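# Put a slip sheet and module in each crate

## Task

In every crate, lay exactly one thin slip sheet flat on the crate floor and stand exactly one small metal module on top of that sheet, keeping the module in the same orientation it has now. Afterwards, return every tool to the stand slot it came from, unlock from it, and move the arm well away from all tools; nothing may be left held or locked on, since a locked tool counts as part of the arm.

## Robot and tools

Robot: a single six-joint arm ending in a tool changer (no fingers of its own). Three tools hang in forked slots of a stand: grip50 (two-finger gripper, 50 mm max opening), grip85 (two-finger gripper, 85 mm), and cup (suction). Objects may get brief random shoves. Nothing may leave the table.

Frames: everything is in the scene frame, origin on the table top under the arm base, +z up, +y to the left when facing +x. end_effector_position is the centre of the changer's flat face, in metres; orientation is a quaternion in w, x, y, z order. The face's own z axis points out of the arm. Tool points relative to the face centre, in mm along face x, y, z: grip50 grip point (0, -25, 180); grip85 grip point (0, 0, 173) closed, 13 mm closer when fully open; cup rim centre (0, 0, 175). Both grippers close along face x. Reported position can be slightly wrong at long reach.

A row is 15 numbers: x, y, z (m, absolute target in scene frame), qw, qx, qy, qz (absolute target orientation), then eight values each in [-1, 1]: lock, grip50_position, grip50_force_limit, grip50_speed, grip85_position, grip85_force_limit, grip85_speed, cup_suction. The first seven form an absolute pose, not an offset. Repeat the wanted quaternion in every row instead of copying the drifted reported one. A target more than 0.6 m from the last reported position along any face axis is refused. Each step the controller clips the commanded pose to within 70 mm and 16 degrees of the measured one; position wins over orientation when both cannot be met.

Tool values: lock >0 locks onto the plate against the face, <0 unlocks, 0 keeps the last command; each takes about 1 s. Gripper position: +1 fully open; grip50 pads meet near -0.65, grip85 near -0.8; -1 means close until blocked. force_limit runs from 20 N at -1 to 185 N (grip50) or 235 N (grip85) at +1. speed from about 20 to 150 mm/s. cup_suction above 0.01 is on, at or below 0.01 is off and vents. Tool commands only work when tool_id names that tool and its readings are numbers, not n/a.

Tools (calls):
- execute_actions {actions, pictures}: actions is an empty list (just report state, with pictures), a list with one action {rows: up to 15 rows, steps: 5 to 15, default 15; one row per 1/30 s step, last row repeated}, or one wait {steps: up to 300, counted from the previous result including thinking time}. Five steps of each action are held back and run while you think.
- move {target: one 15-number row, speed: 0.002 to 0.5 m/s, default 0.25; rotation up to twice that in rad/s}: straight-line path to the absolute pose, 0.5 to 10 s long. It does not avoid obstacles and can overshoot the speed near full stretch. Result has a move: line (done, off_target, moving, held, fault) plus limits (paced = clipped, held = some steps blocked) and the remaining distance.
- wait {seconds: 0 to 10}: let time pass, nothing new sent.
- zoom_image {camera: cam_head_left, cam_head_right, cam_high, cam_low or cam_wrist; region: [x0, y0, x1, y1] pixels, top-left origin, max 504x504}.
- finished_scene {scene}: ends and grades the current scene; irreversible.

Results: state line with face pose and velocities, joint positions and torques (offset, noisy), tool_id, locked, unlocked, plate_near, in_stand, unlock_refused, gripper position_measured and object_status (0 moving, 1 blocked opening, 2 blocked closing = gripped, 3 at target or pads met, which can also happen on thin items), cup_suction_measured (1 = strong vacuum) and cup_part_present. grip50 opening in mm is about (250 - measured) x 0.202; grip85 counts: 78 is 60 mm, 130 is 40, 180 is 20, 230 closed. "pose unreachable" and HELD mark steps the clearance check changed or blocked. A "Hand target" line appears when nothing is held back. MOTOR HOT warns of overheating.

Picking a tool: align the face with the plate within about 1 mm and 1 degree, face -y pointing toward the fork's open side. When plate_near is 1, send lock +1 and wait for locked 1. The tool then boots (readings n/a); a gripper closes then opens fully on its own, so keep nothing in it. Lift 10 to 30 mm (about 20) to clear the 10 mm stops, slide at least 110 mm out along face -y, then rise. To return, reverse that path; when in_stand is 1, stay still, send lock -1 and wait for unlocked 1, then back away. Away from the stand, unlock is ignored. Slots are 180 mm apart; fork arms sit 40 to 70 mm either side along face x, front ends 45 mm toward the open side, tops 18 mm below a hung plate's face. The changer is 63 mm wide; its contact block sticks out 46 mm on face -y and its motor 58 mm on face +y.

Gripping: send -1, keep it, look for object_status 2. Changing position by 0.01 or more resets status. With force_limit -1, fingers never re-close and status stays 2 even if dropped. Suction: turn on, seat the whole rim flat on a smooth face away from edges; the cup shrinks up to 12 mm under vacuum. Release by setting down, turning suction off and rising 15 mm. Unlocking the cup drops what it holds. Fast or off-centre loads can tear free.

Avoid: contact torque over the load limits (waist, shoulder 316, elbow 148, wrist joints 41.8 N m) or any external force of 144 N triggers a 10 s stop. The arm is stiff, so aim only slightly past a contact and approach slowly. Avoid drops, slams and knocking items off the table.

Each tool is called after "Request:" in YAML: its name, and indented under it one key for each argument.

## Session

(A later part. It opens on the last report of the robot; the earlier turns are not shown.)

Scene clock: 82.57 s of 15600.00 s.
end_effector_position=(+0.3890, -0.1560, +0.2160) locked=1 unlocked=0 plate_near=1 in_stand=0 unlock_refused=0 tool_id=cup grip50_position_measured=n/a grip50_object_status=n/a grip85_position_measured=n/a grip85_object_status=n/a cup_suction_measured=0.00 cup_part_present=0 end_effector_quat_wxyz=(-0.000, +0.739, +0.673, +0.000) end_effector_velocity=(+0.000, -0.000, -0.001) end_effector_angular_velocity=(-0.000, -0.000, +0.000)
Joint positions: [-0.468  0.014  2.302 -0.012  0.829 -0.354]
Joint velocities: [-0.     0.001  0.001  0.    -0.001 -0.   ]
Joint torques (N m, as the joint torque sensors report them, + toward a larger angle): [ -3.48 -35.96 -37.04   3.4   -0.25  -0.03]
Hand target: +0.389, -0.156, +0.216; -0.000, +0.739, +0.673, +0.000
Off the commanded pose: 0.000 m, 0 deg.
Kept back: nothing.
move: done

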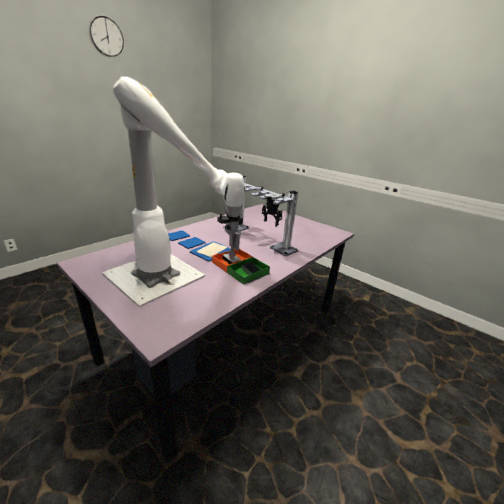

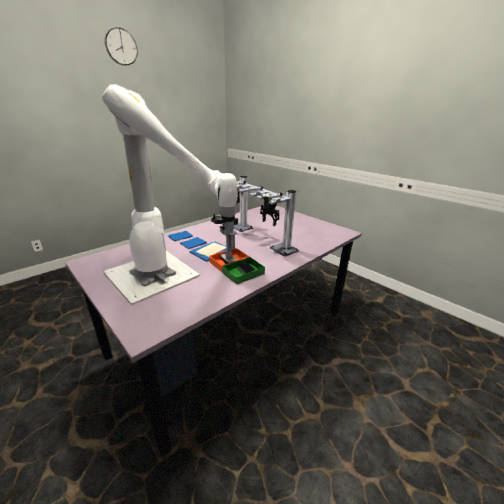

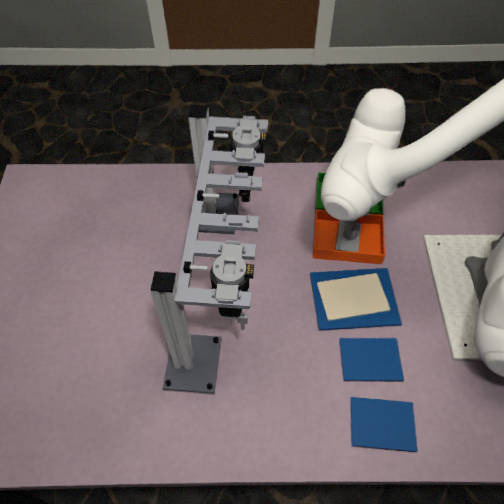

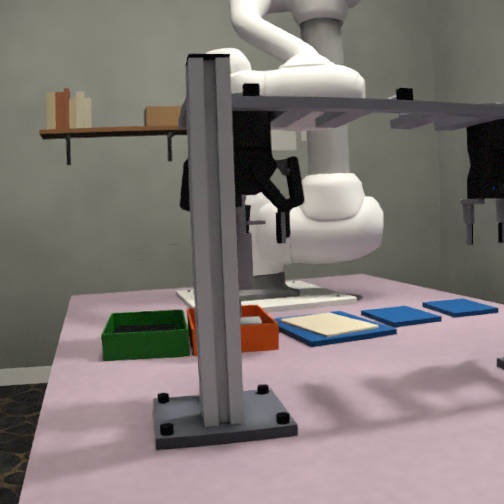

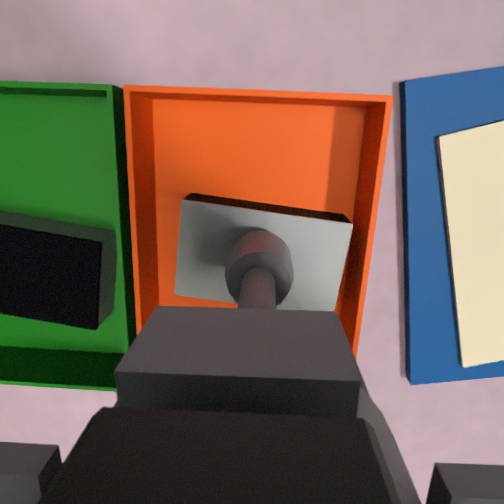

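Request:
execute_actions:
  actions:
    - {"rows": [[0.389,-0.156,0.2155,0,0.7394,0.6733,0,0,0,0,0,0,0,0,1],[0.389,-0.156,0.215,0,0.7394,0.6733,0,0,0,0,0,0,0,0,1],[0.389,-0.156,0.2145,0,0.7394,0.6733,0,0,0,0,0,0,0,0,1],[0.389,-0.156,0.214,0,0.7394,0.6733,0,0,0,0,0,0,0,0,1],[0.389,-0.156,0.2135,0,0.7394,0.6733,0,0,0,0,0,0,0,0,1],[0.389,-0.156,0.213,0,0.7394,0.6733,0,0,0,0,0,0,0,0,1],[0.389,-0.156,0.2125,0,0.7394,0.6733,0,0,0,0,0,0,0,0,1],[0.389,-0.156,0.212,0,0.7394,0.6733,0,0,0,0,0,0,0,0,1]], "steps": 15}

Scene clock: 83.27 s of 15600.00 s.
end_effector_position=(+0.3890, -0.1560, +0.2124) locked=1 unlocked=0 plate_near=1 in_stand=0 unlock_refused=0 tool_id=cup grip50_position_measured=n/a grip50_object_status=n/a grip85_position_measured=n/a grip85_object_status=n/a cup_suction_measured=0.00 cup_part_present=0 end_effector_quat_wxyz=(-0.000, +0.739, +0.673, -0.000) end_effector_velocity=(+0.000, +0.000, -0.006) end_effector_angular_velocity=(-0.000, -0.001, +0.000)
Joint positions: [-0.468  0.019  2.306 -0.012  0.82  -0.354]
Joint velocities: [ 0.     0.009  0.006 -0.    -0.017 -0.   ]
Joint torques (N m, as the joint torque sensors report them, + toward a larger angle): [ -2.59 -41.   -37.75   3.59   0.06  -0.14]
Steps of this call (steps 1 to 11: nothing new was sent; steps 12 to 21: the first 10 steps of this action). Readings (end_effector_position | what the end effector reports):
12: (+0.3890, -0.1560, +0.2160) | locked=1 unlocked=0 plate_near=1 in_stand=0 unlock_refused=0 tool_id=cup grip50_position_measured=n/a grip50_object_status=n/a grip85_position_measured=n/a grip85_object_status=n/a cup_suction_measured=0.00 cup_part_present=0
13: (+0.3890, -0.1560, +0.2158) | locked=1 unlocked=0 plate_near=1 in_stand=0 unlock_refused=0 tool_id=cup grip50_position_measured=n/a grip50_object_status=n/a grip85_position_measured=n/a grip85_object_status=n/a cup_suction_measured=0.00 cup_part_present=0
15: (+0.3890, -0.1560, +0.2151) | locked=1 unlocked=0 plate_near=1 in_stand=0 unlock_refused=0 tool_id=cup grip50_position_measured=n/a grip50_object_status=n/a grip85_position_measured=n/a grip85_object_status=n/a cup_suction_measured=0.00 cup_part_present=0
19: (+0.3890, -0.1560, +0.2132) | locked=1 unlocked=0 plate_near=1 in_stand=0 unlock_refused=0 tool_id=cup grip50_position_measured=n/a grip50_object_status=n/a grip85_position_measured=n/a grip85_object_status=n/a cup_suction_measured=0.00 cup_part_present=0
21: the state above

Request:
execute_actions:
  actions:
    - {"rows": [[0.389,-0.156,0.2115,0,0.7394,0.6733,0,0,0,0,0,0,0,0,1],[0.389,-0.156,0.211,0,0.7394,0.6733,0,0,0,0,0,0,0,0,1],[0.389,-0.156,0.2105,0,0.7394,0.6733,0,0,0,0,0,0,0,0,1],[0.389,-0.156,0.21,0,0.7394,0.6733,0,0,0,0,0,0,0,0,1],[0.389,-0.156,0.2095,0,0.7394,0.6733,0,0,0,0,0,0,0,0,1],[0.389,-0.156,0.209,0,0.7394,0.6733,0,0,0,0,0,0,0,0,1],[0.389,-0.156,0.2085,0,0.7394,0.6733,0,0,0,0,0,0,0,0,1],[0.389,-0.156,0.208,0,0.7394,0.6733,0,0,0,0,0,0,0,0,1]], "steps": 15}

Scene clock: 83.83 s of 15600.00 s.
end_effector_position=(+0.3890, -0.1560, +0.2084) locked=1 unlocked=0 plate_near=1 in_stand=0 unlock_refused=0 tool_id=cup grip50_position_measured=n/a grip50_object_status=n/a grip85_position_measured=n/a grip85_object_status=n/a cup_suction_measured=0.24 cup_part_present=0 end_effector_quat_wxyz=(-0.000, +0.739, +0.673, -0.000) end_effector_velocity=(+0.001, -0.000, -0.006) end_effector_angular_velocity=(-0.001, -0.002, -0.000)
Joint positions: [-0.468  0.025  2.309 -0.012  0.81  -0.354]
Joint velocities: [-0.     0.009  0.005  0.    -0.017  0.   ]
Joint torques (N m, as the joint torque sensors report them, + toward a larger angle): [ -1.86 -40.83 -37.01   3.56  -0.14  -0.08]
Off your previous action's commanded pose: 0.000 m, 0 deg at its last step (step 5 of this call).
Steps of this call (steps 1 to 5: the last 5 steps of your previous action; steps 6 to 7: nothing new was sent; steps 8 to 17: the first 10 steps of this action). Readings (end_effector_position | what the end effector reports):
8: (+0.3890, -0.1560, +0.2120) | locked=1 unlocked=0 plate_near=1 in_stand=0 unlock_refused=0 tool_id=cup grip50_position_measured=n/a grip50_object_status=n/a grip85_position_measured=n/a grip85_object_status=n/a cup_suction_measured=0.00 cup_part_present=0
9: (+0.3890, -0.1560, +0.2118) | locked=1 unlocked=0 plate_near=1 in_stand=0 unlock_refused=0 tool_id=cup grip50_position_measured=n/a grip50_object_status=n/a grip85_position_measured=n/a grip85_object_status=n/a cup_suction_measured=0.00 cup_part_present=0
11: (+0.3890, -0.1560, +0.2111) | locked=1 unlocked=0 plate_near=1 in_stand=0 unlock_refused=0 tool_id=cup grip50_position_measured=n/a grip50_object_status=n/a grip85_position_measured=n/a grip85_object_status=n/a cup_suction_measured=0.00 cup_part_present=0
15: (+0.3890, -0.1560, +0.2092) | locked=1 unlocked=0 plate_near=1 in_stand=0 unlock_refused=0 tool_id=cup grip50_position_measured=n/a grip50_object_status=n/a grip85_position_measured=n/a grip85_object_status=n/a cup_suction_measured=0.00 cup_part_present=0
17: the state above

Request:
execute_actions:
  actions:
    - {"steps": 15}

Scene clock: 84.33 s of 15600.00 s.
end_effector_position=(+0.3890, -0.1560, +0.2080) locked=1 unlocked=0 plate_near=1 in_stand=0 unlock_refused=0 tool_id=cup grip50_position_measured=n/a grip50_object_status=n/a grip85_position_measured=n/a grip85_object_status=n/a cup_suction_measured=0.98 cup_part_present=1 end_effector_quat_wxyz=(-0.000, +0.739, +0.673, +0.000) end_effector_velocity=(+0.000, -0.000, -0.000) end_effector_angular_velocity=(+0.000, +0.001, -0.000)
Joint positions: [-0.468  0.026  2.31  -0.012  0.809 -0.354]
Joint velocities: [-0.     0.001 -0.    -0.     0.     0.   ]
Joint torques (N m, as the joint torque sensors report them, + toward a larger angle): [ -2.32 -37.78 -36.35   3.43  -0.07   0.1 ]
Hand target: +0.389, -0.156, +0.208; -0.000, +0.739, +0.673, +0.000
Off the commanded pose: 0.000 m, 0 deg.
Kept back: nothing.
Steps of this call (steps 1 to 5: the last 5 steps of your previous action; steps 6 to 15: nothing new was sent). Readings (end_effector_position | what the end effector reports):
1: (+0.3890, -0.1560, +0.2082) | locked=1 unlocked=0 plate_near=1 in_stand=0 unlock_refused=0 tool_id=cup grip50_position_measured=n/a grip50_object_status=n/a grip85_position_measured=n/a grip85_object_status=n/a cup_suction_measured=0.33 cup_part_present=0
2: (+0.3890, -0.1560, +0.2081) | locked=1 unlocked=0 plate_near=1 in_stand=0 unlock_refused=0 tool_id=cup grip50_position_measured=n/a grip50_object_status=n/a grip85_position_measured=n/a grip85_object_status=n/a cup_suction_measured=0.48 cup_part_present=0
4: (+0.3890, -0.1560, +0.2080) | locked=1 unlocked=0 plate_near=1 in_stand=0 unlock_refused=0 tool_id=cup grip50_position_measured=n/a grip50_object_status=n/a grip85_position_measured=n/a grip85_object_status=n/a cup_suction_measured=0.71 cup_part_present=1
8: (+0.3890, -0.1560, +0.2080) | locked=1 unlocked=0 plate_near=1 in_stand=0 unlock_refused=0 tool_id=cup grip50_position_measured=n/a grip50_object_status=n/a grip85_position_measured=n/a grip85_object_status=n/a cup_suction_measured=0.91 cup_part_present=1
15: the state above

Request:
move:
  target: [0.389, -0.156, 0.30, 0, 0.7394, 0.6733, 0, 0, 0, 0, 0, 0, 0, 0, 1]
  speed: 0.08

Scene clock: 86.07 s of 15600.00 s.
end_effector_position=(+0.3891, -0.1561, +0.3000) locked=1 unlocked=0 plate_near=1 in_stand=0 unlock_refused=0 tool_id=cup grip50_position_measured=n/a grip50_object_status=n/a grip85_position_measured=n/a grip85_object_status=n/a cup_suction_measured=0.99 cup_part_present=1 end_effector_quat_wxyz=(+0.000, +0.739, +0.673, -0.000) end_effector_velocity=(-0.000, +0.000, +0.001) end_effector_angular_velocity=(+0.000, +0.000, -0.000)
Joint positions: [-0.466 -0.091  2.213 -0.011  1.023 -0.354]
Joint velocities: [ 0.    -0.001 -0.001 -0.     0.003  0.   ]
Joint torques (N m, as the joint torque sensors report them, + toward a larger angle): [ -3.01 -30.51 -42.88   4.08   0.07  -0.02]
Hand target: +0.389, -0.156, +0.300; +0.000, +0.739, +0.673, -0.000
Off the commanded pose: 0.000 m, 0 deg.
Kept back: nothing.
move: done

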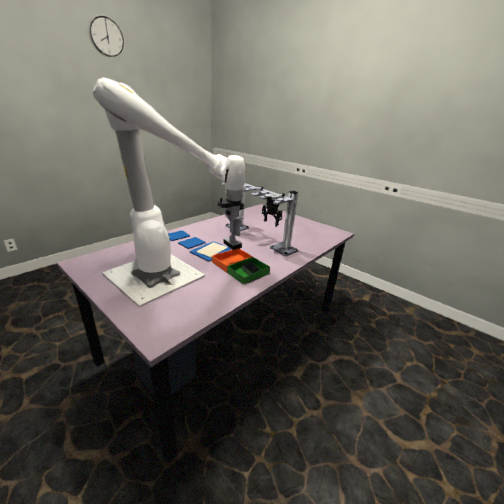

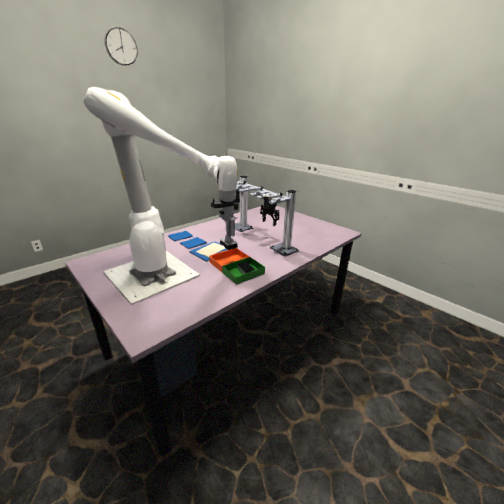

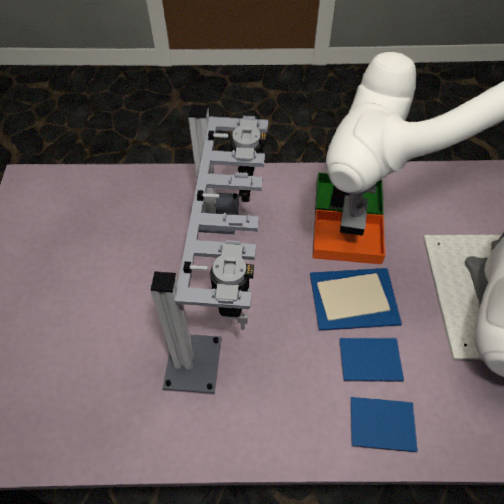

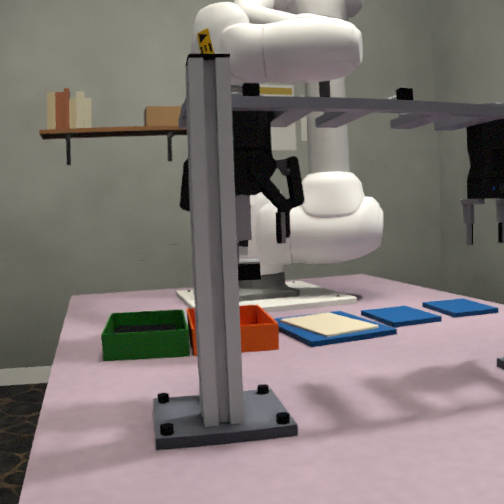

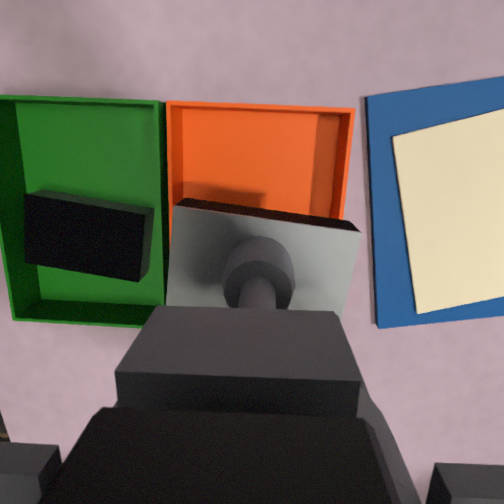

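Request:
move:
  target: [0.36, 0.186, 0.30, 0, 0.7394, 0.6733, 0, 0, 0, 0, 0, 0, 0, 0, 1]
  speed: 0.2

Scene clock: 88.73 s of 15600.00 s.
end_effector_position=(+0.3606, +0.1866, +0.3000) locked=1 unlocked=0 plate_near=1 in_stand=0 unlock_refused=0 tool_id=cup grip50_position_measured=n/a grip50_object_status=n/a grip85_position_measured=n/a grip85_object_status=n/a cup_suction_measured=0.99 cup_part_present=1 end_effector_quat_wxyz=(+0.000, +0.739, +0.673, +0.001) end_effector_velocity=(+0.000, +0.001, -0.000) end_effector_angular_velocity=(-0.001, +0.000, +0.000)
Joint positions: [ 0.383 -0.108  2.232 -0.004  1.026  0.492]
Joint velocities: [ 0.002  0.002 -0.    -0.    -0.001  0.002]
Joint torques (N m, as the joint torque sensors report them, + toward a larger angle): [ -3.53 -30.15 -43.06   3.95  -0.05   0.05]
Hand target: +0.361, +0.187, +0.300; +0.000, +0.739, +0.673, +0.001
Off the commanded pose: 0.001 m, 0 deg.
Kept back: nothing.
move: done

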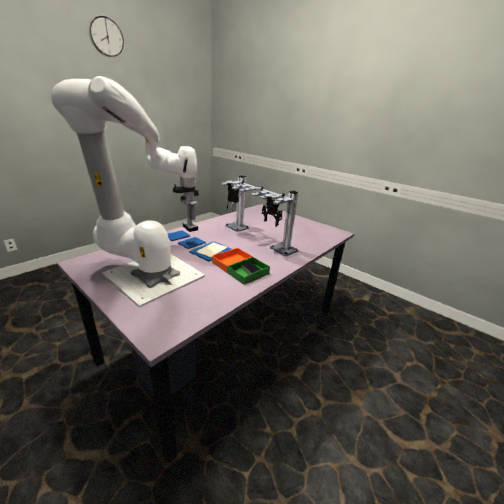

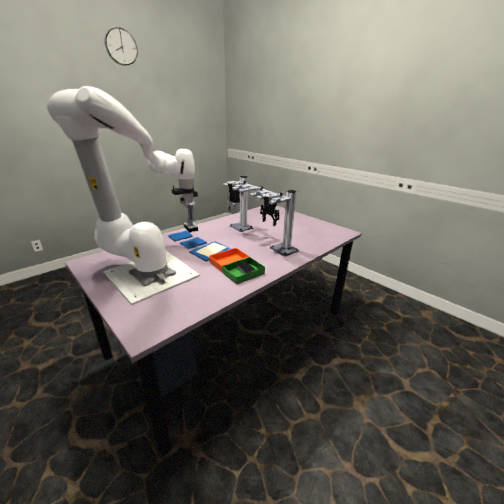

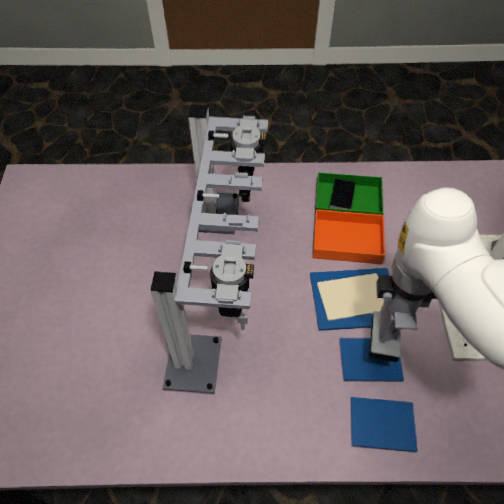

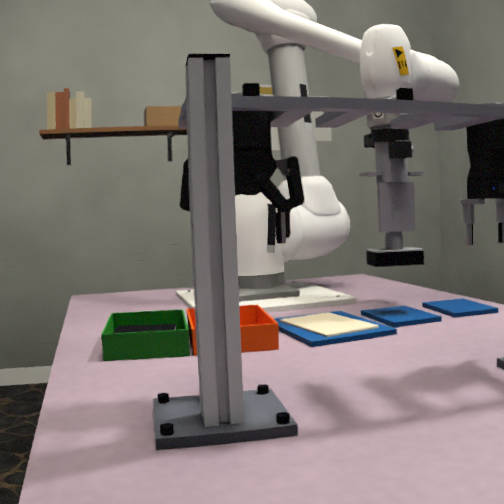

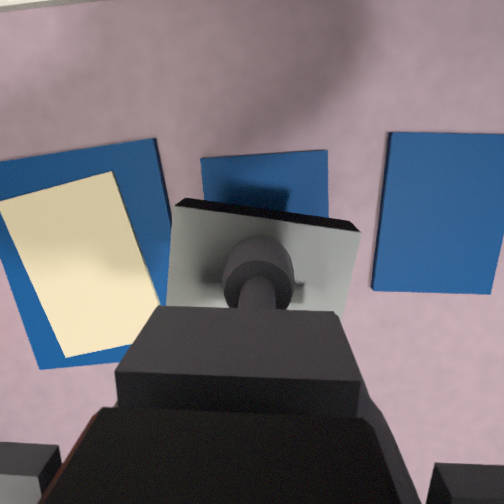

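Request:
move:
  target: [0.367, 0.186, 0.212, 0, 0.7394, 0.6733, 0, 0, 0, 0, 0, 0, 0, 0, 1]
  speed: 0.1

Request:
zoom_image:
  camera: "cam_low"
  region: [340, 240, 480, 340]

Scene clock: 90.77 s of 15600.00 s.
end_effector_position=(+0.3669, +0.1860, +0.2120) locked=1 unlocked=0 plate_near=1 in_stand=0 unlock_refused=0 tool_id=cup grip50_position_measured=n/a grip50_object_status=n/a grip85_position_measured=n/a grip85_object_status=n/a cup_suction_measured=0.99 cup_part_present=1 end_effector_quat_wxyz=(-0.000, +0.739, +0.673, +0.000) end_effector_velocity=(+0.000, +0.000, -0.001) end_effector_angular_velocity=(+0.000, +0.000, -0.001)
Joint positions: [ 0.376  0.014  2.318 -0.004  0.819  0.484]
Joint velocities: [-0.     0.002  0.001  0.    -0.002  0.   ]
Joint torques (N m, as the joint torque sensors report them, + toward a larger angle): [ -3.33 -37.28 -36.9    3.49   0.03   0.04]
Hand target: +0.367, +0.186, +0.212; -0.000, +0.739, +0.673, +0.000
Off the commanded pose: 0.000 m, 0 deg.
Kept back: nothing.
move: done

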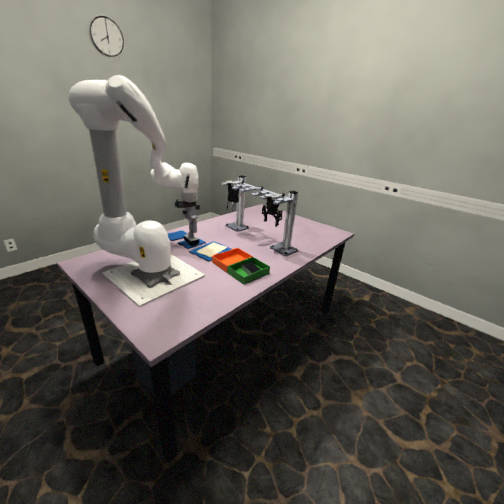

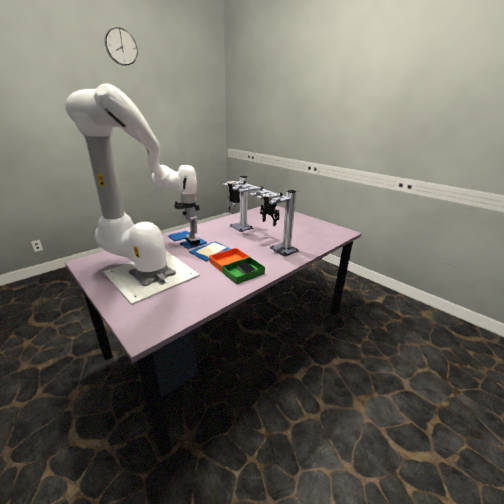

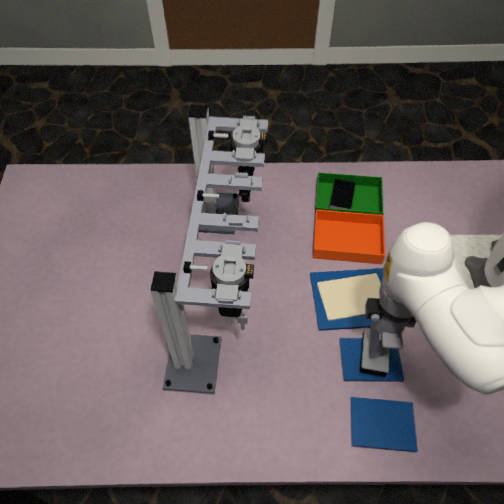

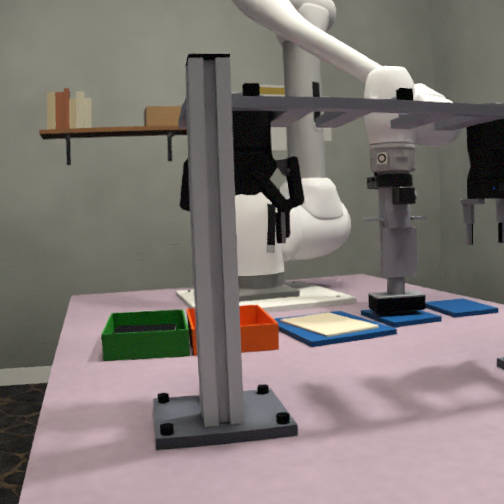

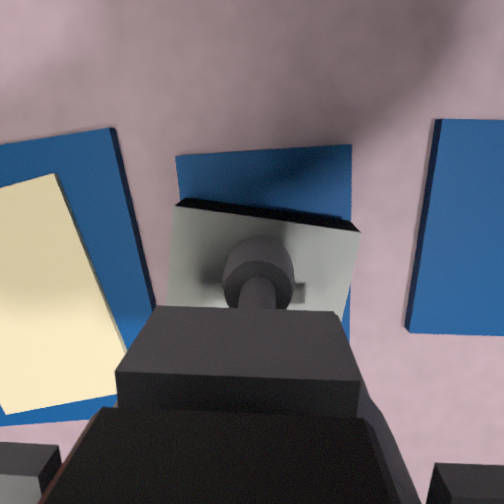

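Region (340, 240, 480, 340) of cam_low's 504x504 image, scaled by 3.600, with more detail than that image has; it fills the top 360 rows of this view, and the rest is white.

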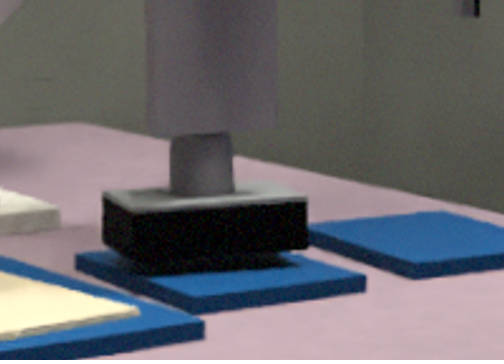

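Request:
move:
  target: [0.367, 0.186, 0.204, 0, 0.7394, 0.6733, 0, 0, 0, 0, 0, 0, 0, 0, 1]
  speed: 0.02

Request:
zoom_image:
  camera: "cam_low"
  region: [340, 240, 480, 340]

Scene clock: 91.70 s of 15600.00 s.
end_effector_position=(+0.3670, +0.1860, +0.2040) locked=1 unlocked=0 plate_near=1 in_stand=0 unlock_refused=0 tool_id=cup grip50_position_measured=n/a grip50_object_status=n/a grip85_position_measured=n/a grip85_object_status=n/a cup_suction_measured=0.99 cup_part_present=1 end_effector_quat_wxyz=(-0.000, +0.739, +0.673, +0.000) end_effector_velocity=(-0.000, -0.000, -0.001) end_effector_angular_velocity=(-0.001, +0.001, -0.000)
Joint positions: [ 0.375  0.026  2.325 -0.004  0.8    0.485]
Joint velocities: [-0.     0.002  0.001 -0.    -0.001  0.   ]
Joint torques (N m, as the joint torque sensors report them, + toward a larger angle): [ -3.4  -36.8  -36.03   3.34   0.04   0.08]
Hand target: +0.367, +0.186, +0.204; -0.000, +0.739, +0.673, +0.000
Off the commanded pose: 0.000 m, 0 deg.
Kept back: nothing.
move: done

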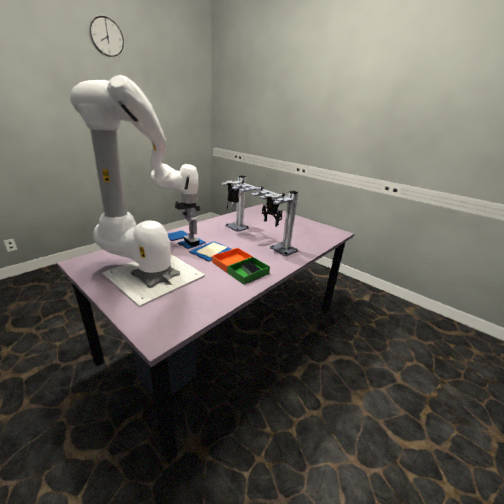

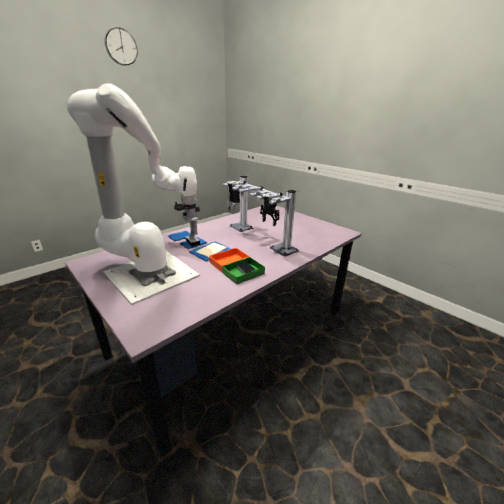

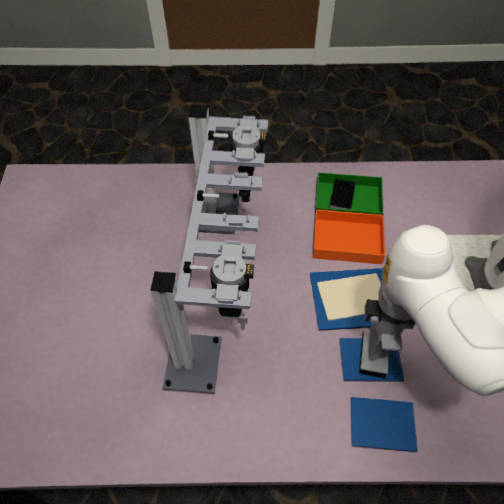

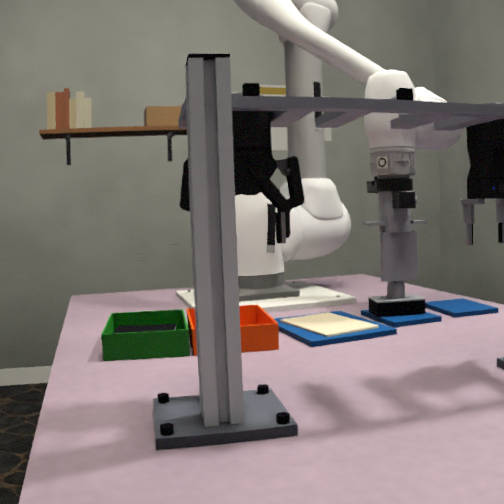

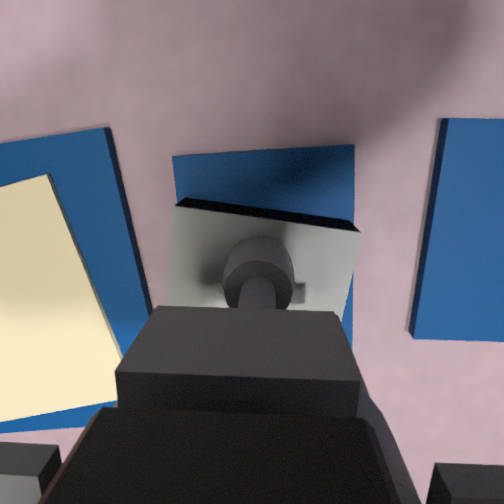

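Region (340, 240, 480, 340) of cam_low's 504x504 image, scaled by 3.600, with more detail than that image has; it fills the top 360 rows of this view, and the rest is white.

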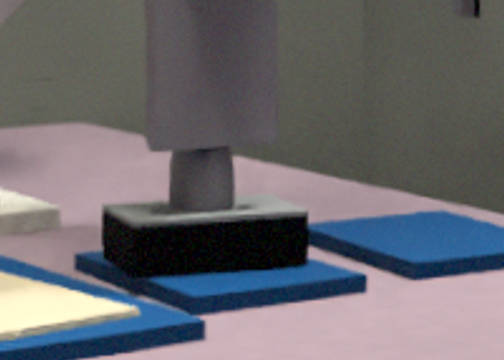

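Request:
execute_actions:
  actions:
    - {"rows": [[0.367,0.186,0.2037,0,0.7394,0.6733,0,0,0,0,0,0,0,0,1],[0.367,0.186,0.2034,0,0.7394,0.6733,0,0,0,0,0,0,0,0,1],[0.367,0.186,0.2031,0,0.7394,0.6733,0,0,0,0,0,0,0,0,1],[0.367,0.186,0.2028,0,0.7394,0.6733,0,0,0,0,0,0,0,0,1]], "steps": 12}

Request:
execute_actions:
  actions: []

Scene clock: 92.20 s of 15600.00 s.
end_effector_position=(+0.3670, +0.1860, +0.2029) locked=1 unlocked=0 plate_near=1 in_stand=0 unlock_refused=0 tool_id=cup grip50_position_measured=n/a grip50_object_status=n/a grip85_position_measured=n/a grip85_object_status=n/a cup_suction_measured=0.99 cup_part_present=1 end_effector_quat_wxyz=(-0.000, +0.739, +0.673, -0.000) end_effector_velocity=(+0.000, +0.000, -0.003) end_effector_angular_velocity=(-0.000, +0.001, -0.000)
Joint positions: [ 0.375  0.028  2.326 -0.004  0.797  0.485]
Joint velocities: [-0.     0.005  0.002 -0.    -0.006  0.   ]
Joint torques (N m, as the joint torque sensors report them, + toward a larger angle): [ -3.66 -38.59 -36.21   3.39   0.     0.03]
Steps of this call (steps 1 to 8: nothing new was sent; steps 9 to 15: the first 7 steps of this action). Readings (end_effector_position | what the end effector reports):
9: (+0.3670, +0.1860, +0.2040) | locked=1 unlocked=0 plate_near=1 in_stand=0 unlock_refused=0 tool_id=cup grip50_position_measured=n/a grip50_object_status=n/a grip85_position_measured=n/a grip85_object_status=n/a cup_suction_measured=0.99 cup_part_present=1
10: (+0.3670, +0.1860, +0.2039) | locked=1 unlocked=0 plate_near=1 in_stand=0 unlock_refused=0 tool_id=cup grip50_position_measured=n/a grip50_object_status=n/a grip85_position_measured=n/a grip85_object_status=n/a cup_suction_measured=0.99 cup_part_present=1
12: (+0.3670, +0.1860, +0.2034) | locked=1 unlocked=0 plate_near=1 in_stand=0 unlock_refused=0 tool_id=cup grip50_position_measured=n/a grip50_object_status=n/a grip85_position_measured=n/a grip85_object_status=n/a cup_suction_measured=0.99 cup_part_present=1
15: the state above

Scene clock: 92.37 s of 15600.00 s.
end_effector_position=(+0.3670, +0.1860, +0.2028) locked=1 unlocked=0 plate_near=1 in_stand=0 unlock_refused=0 tool_id=cup grip50_position_measured=n/a grip50_object_status=n/a grip85_position_measured=n/a grip85_object_status=n/a cup_suction_measured=0.99 cup_part_present=1 end_effector_quat_wxyz=(+0.000, +0.739, +0.673, +0.000) end_effector_velocity=(-0.000, -0.000, +0.000) end_effector_angular_velocity=(+0.000, -0.001, +0.000)
Joint positions: [ 0.375  0.028  2.326 -0.004  0.797  0.485]
Joint velocities: [-0.    -0.001  0.    -0.     0.    -0.   ]
Joint torques (N m, as the joint torque sensors report them, + toward a larger angle): [ -3.67 -36.79 -35.51   3.31  -0.11   0.02]
Hand target: +0.367, +0.186, +0.203; -0.000, +0.739, +0.673, +0.000
Off the commanded pose: 0.000 m, 0 deg.
Kept back: nothing.
Steps of this call (steps 1 to 5: the last 5 steps of your previous action). Readings (end_effector_position | what the end effector reports):
1: (+0.3670, +0.1860, +0.2029) | locked=1 unlocked=0 plate_near=1 in_stand=0 unlock_refused=0 tool_id=cup grip50_position_measured=n/a grip50_object_status=n/a grip85_position_measured=n/a grip85_object_status=n/a cup_suction_measured=0.99 cup_part_present=1
2: (+0.3670, +0.1860, +0.2028) | locked=1 unlocked=0 plate_near=1 in_stand=0 unlock_refused=0 tool_id=cup grip50_position_measured=n/a grip50_object_status=n/a grip85_position_measured=n/a grip85_object_status=n/a cup_suction_measured=0.99 cup_part_present=1
4: (+0.3670, +0.1860, +0.2028) | locked=1 unlocked=0 plate_near=1 in_stand=0 unlock_refused=0 tool_id=cup grip50_position_measured=n/a grip50_object_status=n/a grip85_position_measured=n/a grip85_object_status=n/a cup_suction_measured=0.99 cup_part_present=1
5: the state above

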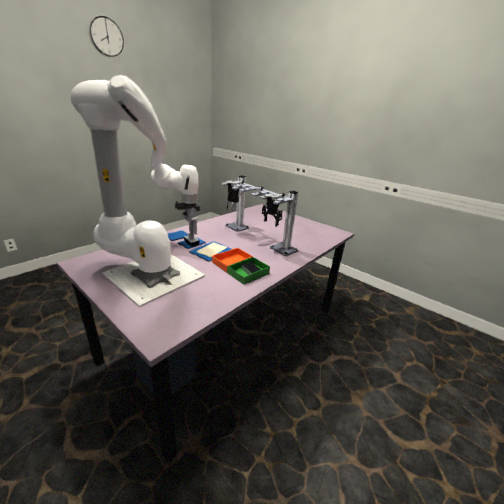

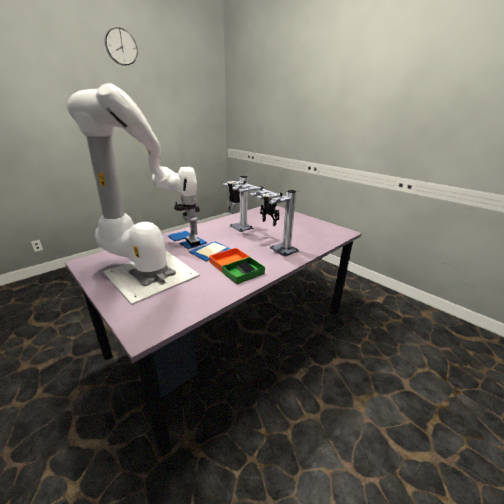

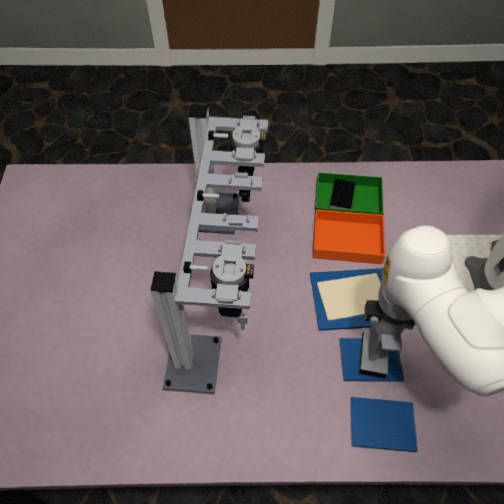

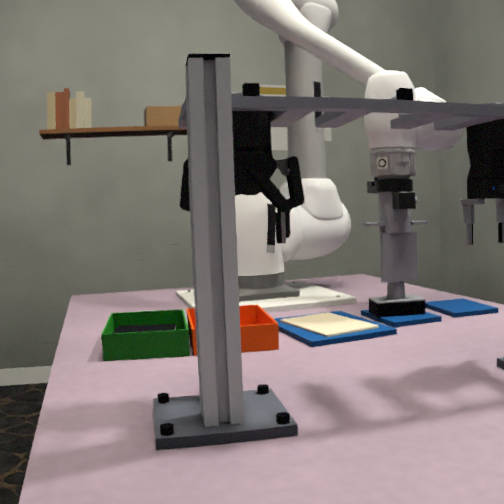

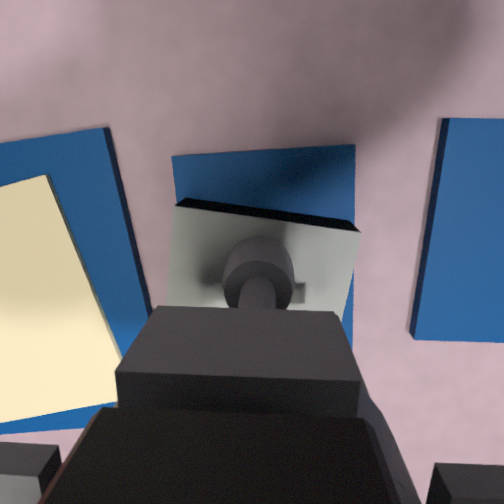

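Request:
move:
  target: [0.367, 0.186, 0.2018, 0, 0.7394, 0.6733, 0, 0, 0, 0, 0, 0, 0, 0, 1]
  speed: 0.005

Request:
zoom_image:
  camera: "cam_low"
  region: [360, 270, 450, 335]

Scene clock: 93.30 s of 15600.00 s.
end_effector_position=(+0.3670, +0.1860, +0.2019) locked=1 unlocked=0 plate_near=1 in_stand=0 unlock_refused=0 tool_id=cup grip50_position_measured=n/a grip50_object_status=n/a grip85_position_measured=n/a grip85_object_status=n/a cup_suction_measured=0.99 cup_part_present=1 end_effector_quat_wxyz=(+0.000, +0.739, +0.673, +0.000) end_effector_velocity=(-0.000, -0.000, -0.001) end_effector_angular_velocity=(-0.001, +0.001, +0.000)
Joint positions: [ 0.375  0.029  2.327 -0.004  0.794  0.485]
Joint velocities: [0.    0.001 0.001 0.    0.    0.   ]
Joint torques (N m, as the joint torque sensors report them, + toward a larger angle): [-4.61  6.33 -9.35  3.32 -8.76 -0.05]
Hand target: +0.367, +0.186, +0.202; -0.000, +0.739, +0.673, +0.000
Off the commanded pose: 0.000 m, 0 deg.
Kept back: nothing.
move: done

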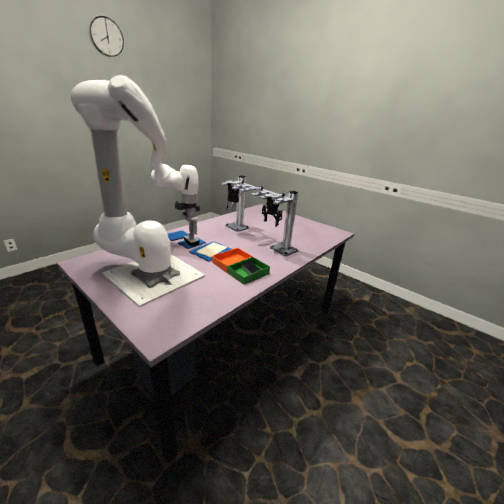

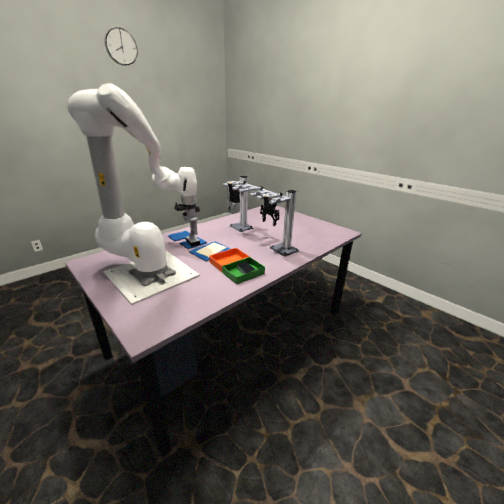

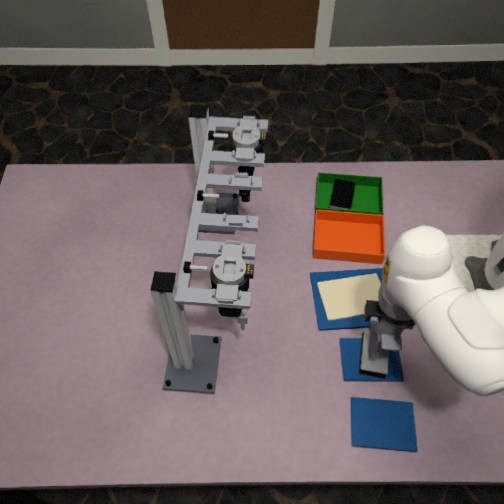

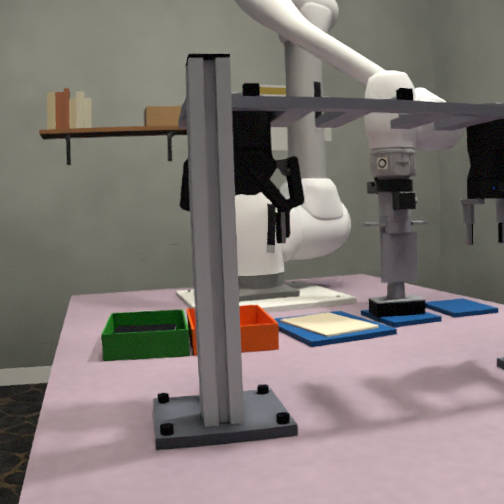

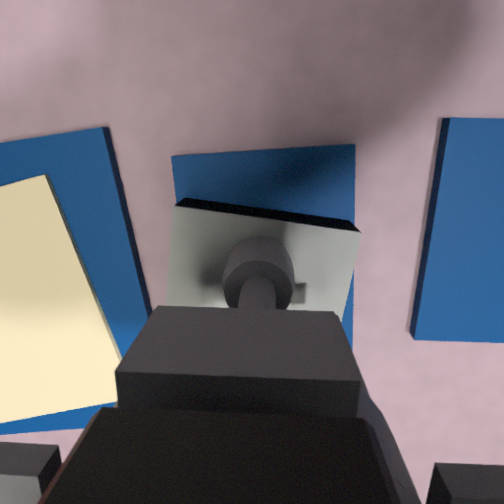

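Region (360, 270, 450, 335) of cam_low's 504x504 image, scaled by 5.600, with more detail than that image has.

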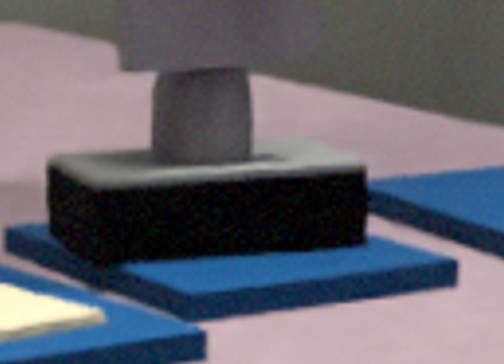

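Request:
execute_actions:
  actions:
    - {"rows": [[0.367,0.186,0.2035,0,0.7394,0.6733,0,0,0,0,0,0,0,0,0]], "steps": 15}

Scene clock: 94.93 s of 15600.00 s.
end_effector_position=(+0.3670, +0.1860, +0.2033) locked=1 unlocked=0 plate_near=1 in_stand=0 unlock_refused=0 tool_id=cup grip50_position_measured=n/a grip50_object_status=n/a grip85_position_measured=n/a grip85_object_status=n/a cup_suction_measured=0.00 cup_part_present=0 end_effector_quat_wxyz=(-0.000, +0.739, +0.673, -0.000) end_effector_velocity=(+0.000, +0.000, +0.002) end_effector_angular_velocity=(+0.002, -0.004, +0.000)
Joint positions: [ 0.375  0.027  2.325 -0.004  0.799  0.485]
Joint velocities: [ 0.    -0.003 -0.001  0.    -0.    -0.   ]
Joint torques (N m, as the joint torque sensors report them, + toward a larger angle): [ -3.62 -29.56 -30.77   3.41  -0.1   -0.08]
Steps of this call (steps 1 to 39: nothing new was sent; steps 40 to 49: the first 10 steps of this action). Readings (end_effector_position | what the end effector reports):
40: (+0.3670, +0.1860, +0.2018) | locked=1 unlocked=0 plate_near=1 in_stand=0 unlock_refused=0 tool_id=cup grip50_position_measured=n/a grip50_object_status=n/a grip85_position_measured=n/a grip85_object_status=n/a cup_suction_measured=0.74 cup_part_present=1
41: (+0.3670, +0.1860, +0.2022) | locked=1 unlocked=0 plate_near=1 in_stand=0 unlock_refused=0 tool_id=cup grip50_position_measured=n/a grip50_object_status=n/a grip85_position_measured=n/a grip85_object_status=n/a cup_suction_measured=0.04 cup_part_present=0
43: (+0.3669, +0.1860, +0.2027) | locked=1 unlocked=0 plate_near=1 in_stand=0 unlock_refused=0 tool_id=cup grip50_position_measured=n/a grip50_object_status=n/a grip85_position_measured=n/a grip85_object_status=n/a cup_suction_measured=0.00 cup_part_present=0
47: (+0.3670, +0.1860, +0.2032) | locked=1 unlocked=0 plate_near=1 in_stand=0 unlock_refused=0 tool_id=cup grip50_position_measured=n/a grip50_object_status=n/a grip85_position_measured=n/a grip85_object_status=n/a cup_suction_measured=0.00 cup_part_present=0
49: the state above


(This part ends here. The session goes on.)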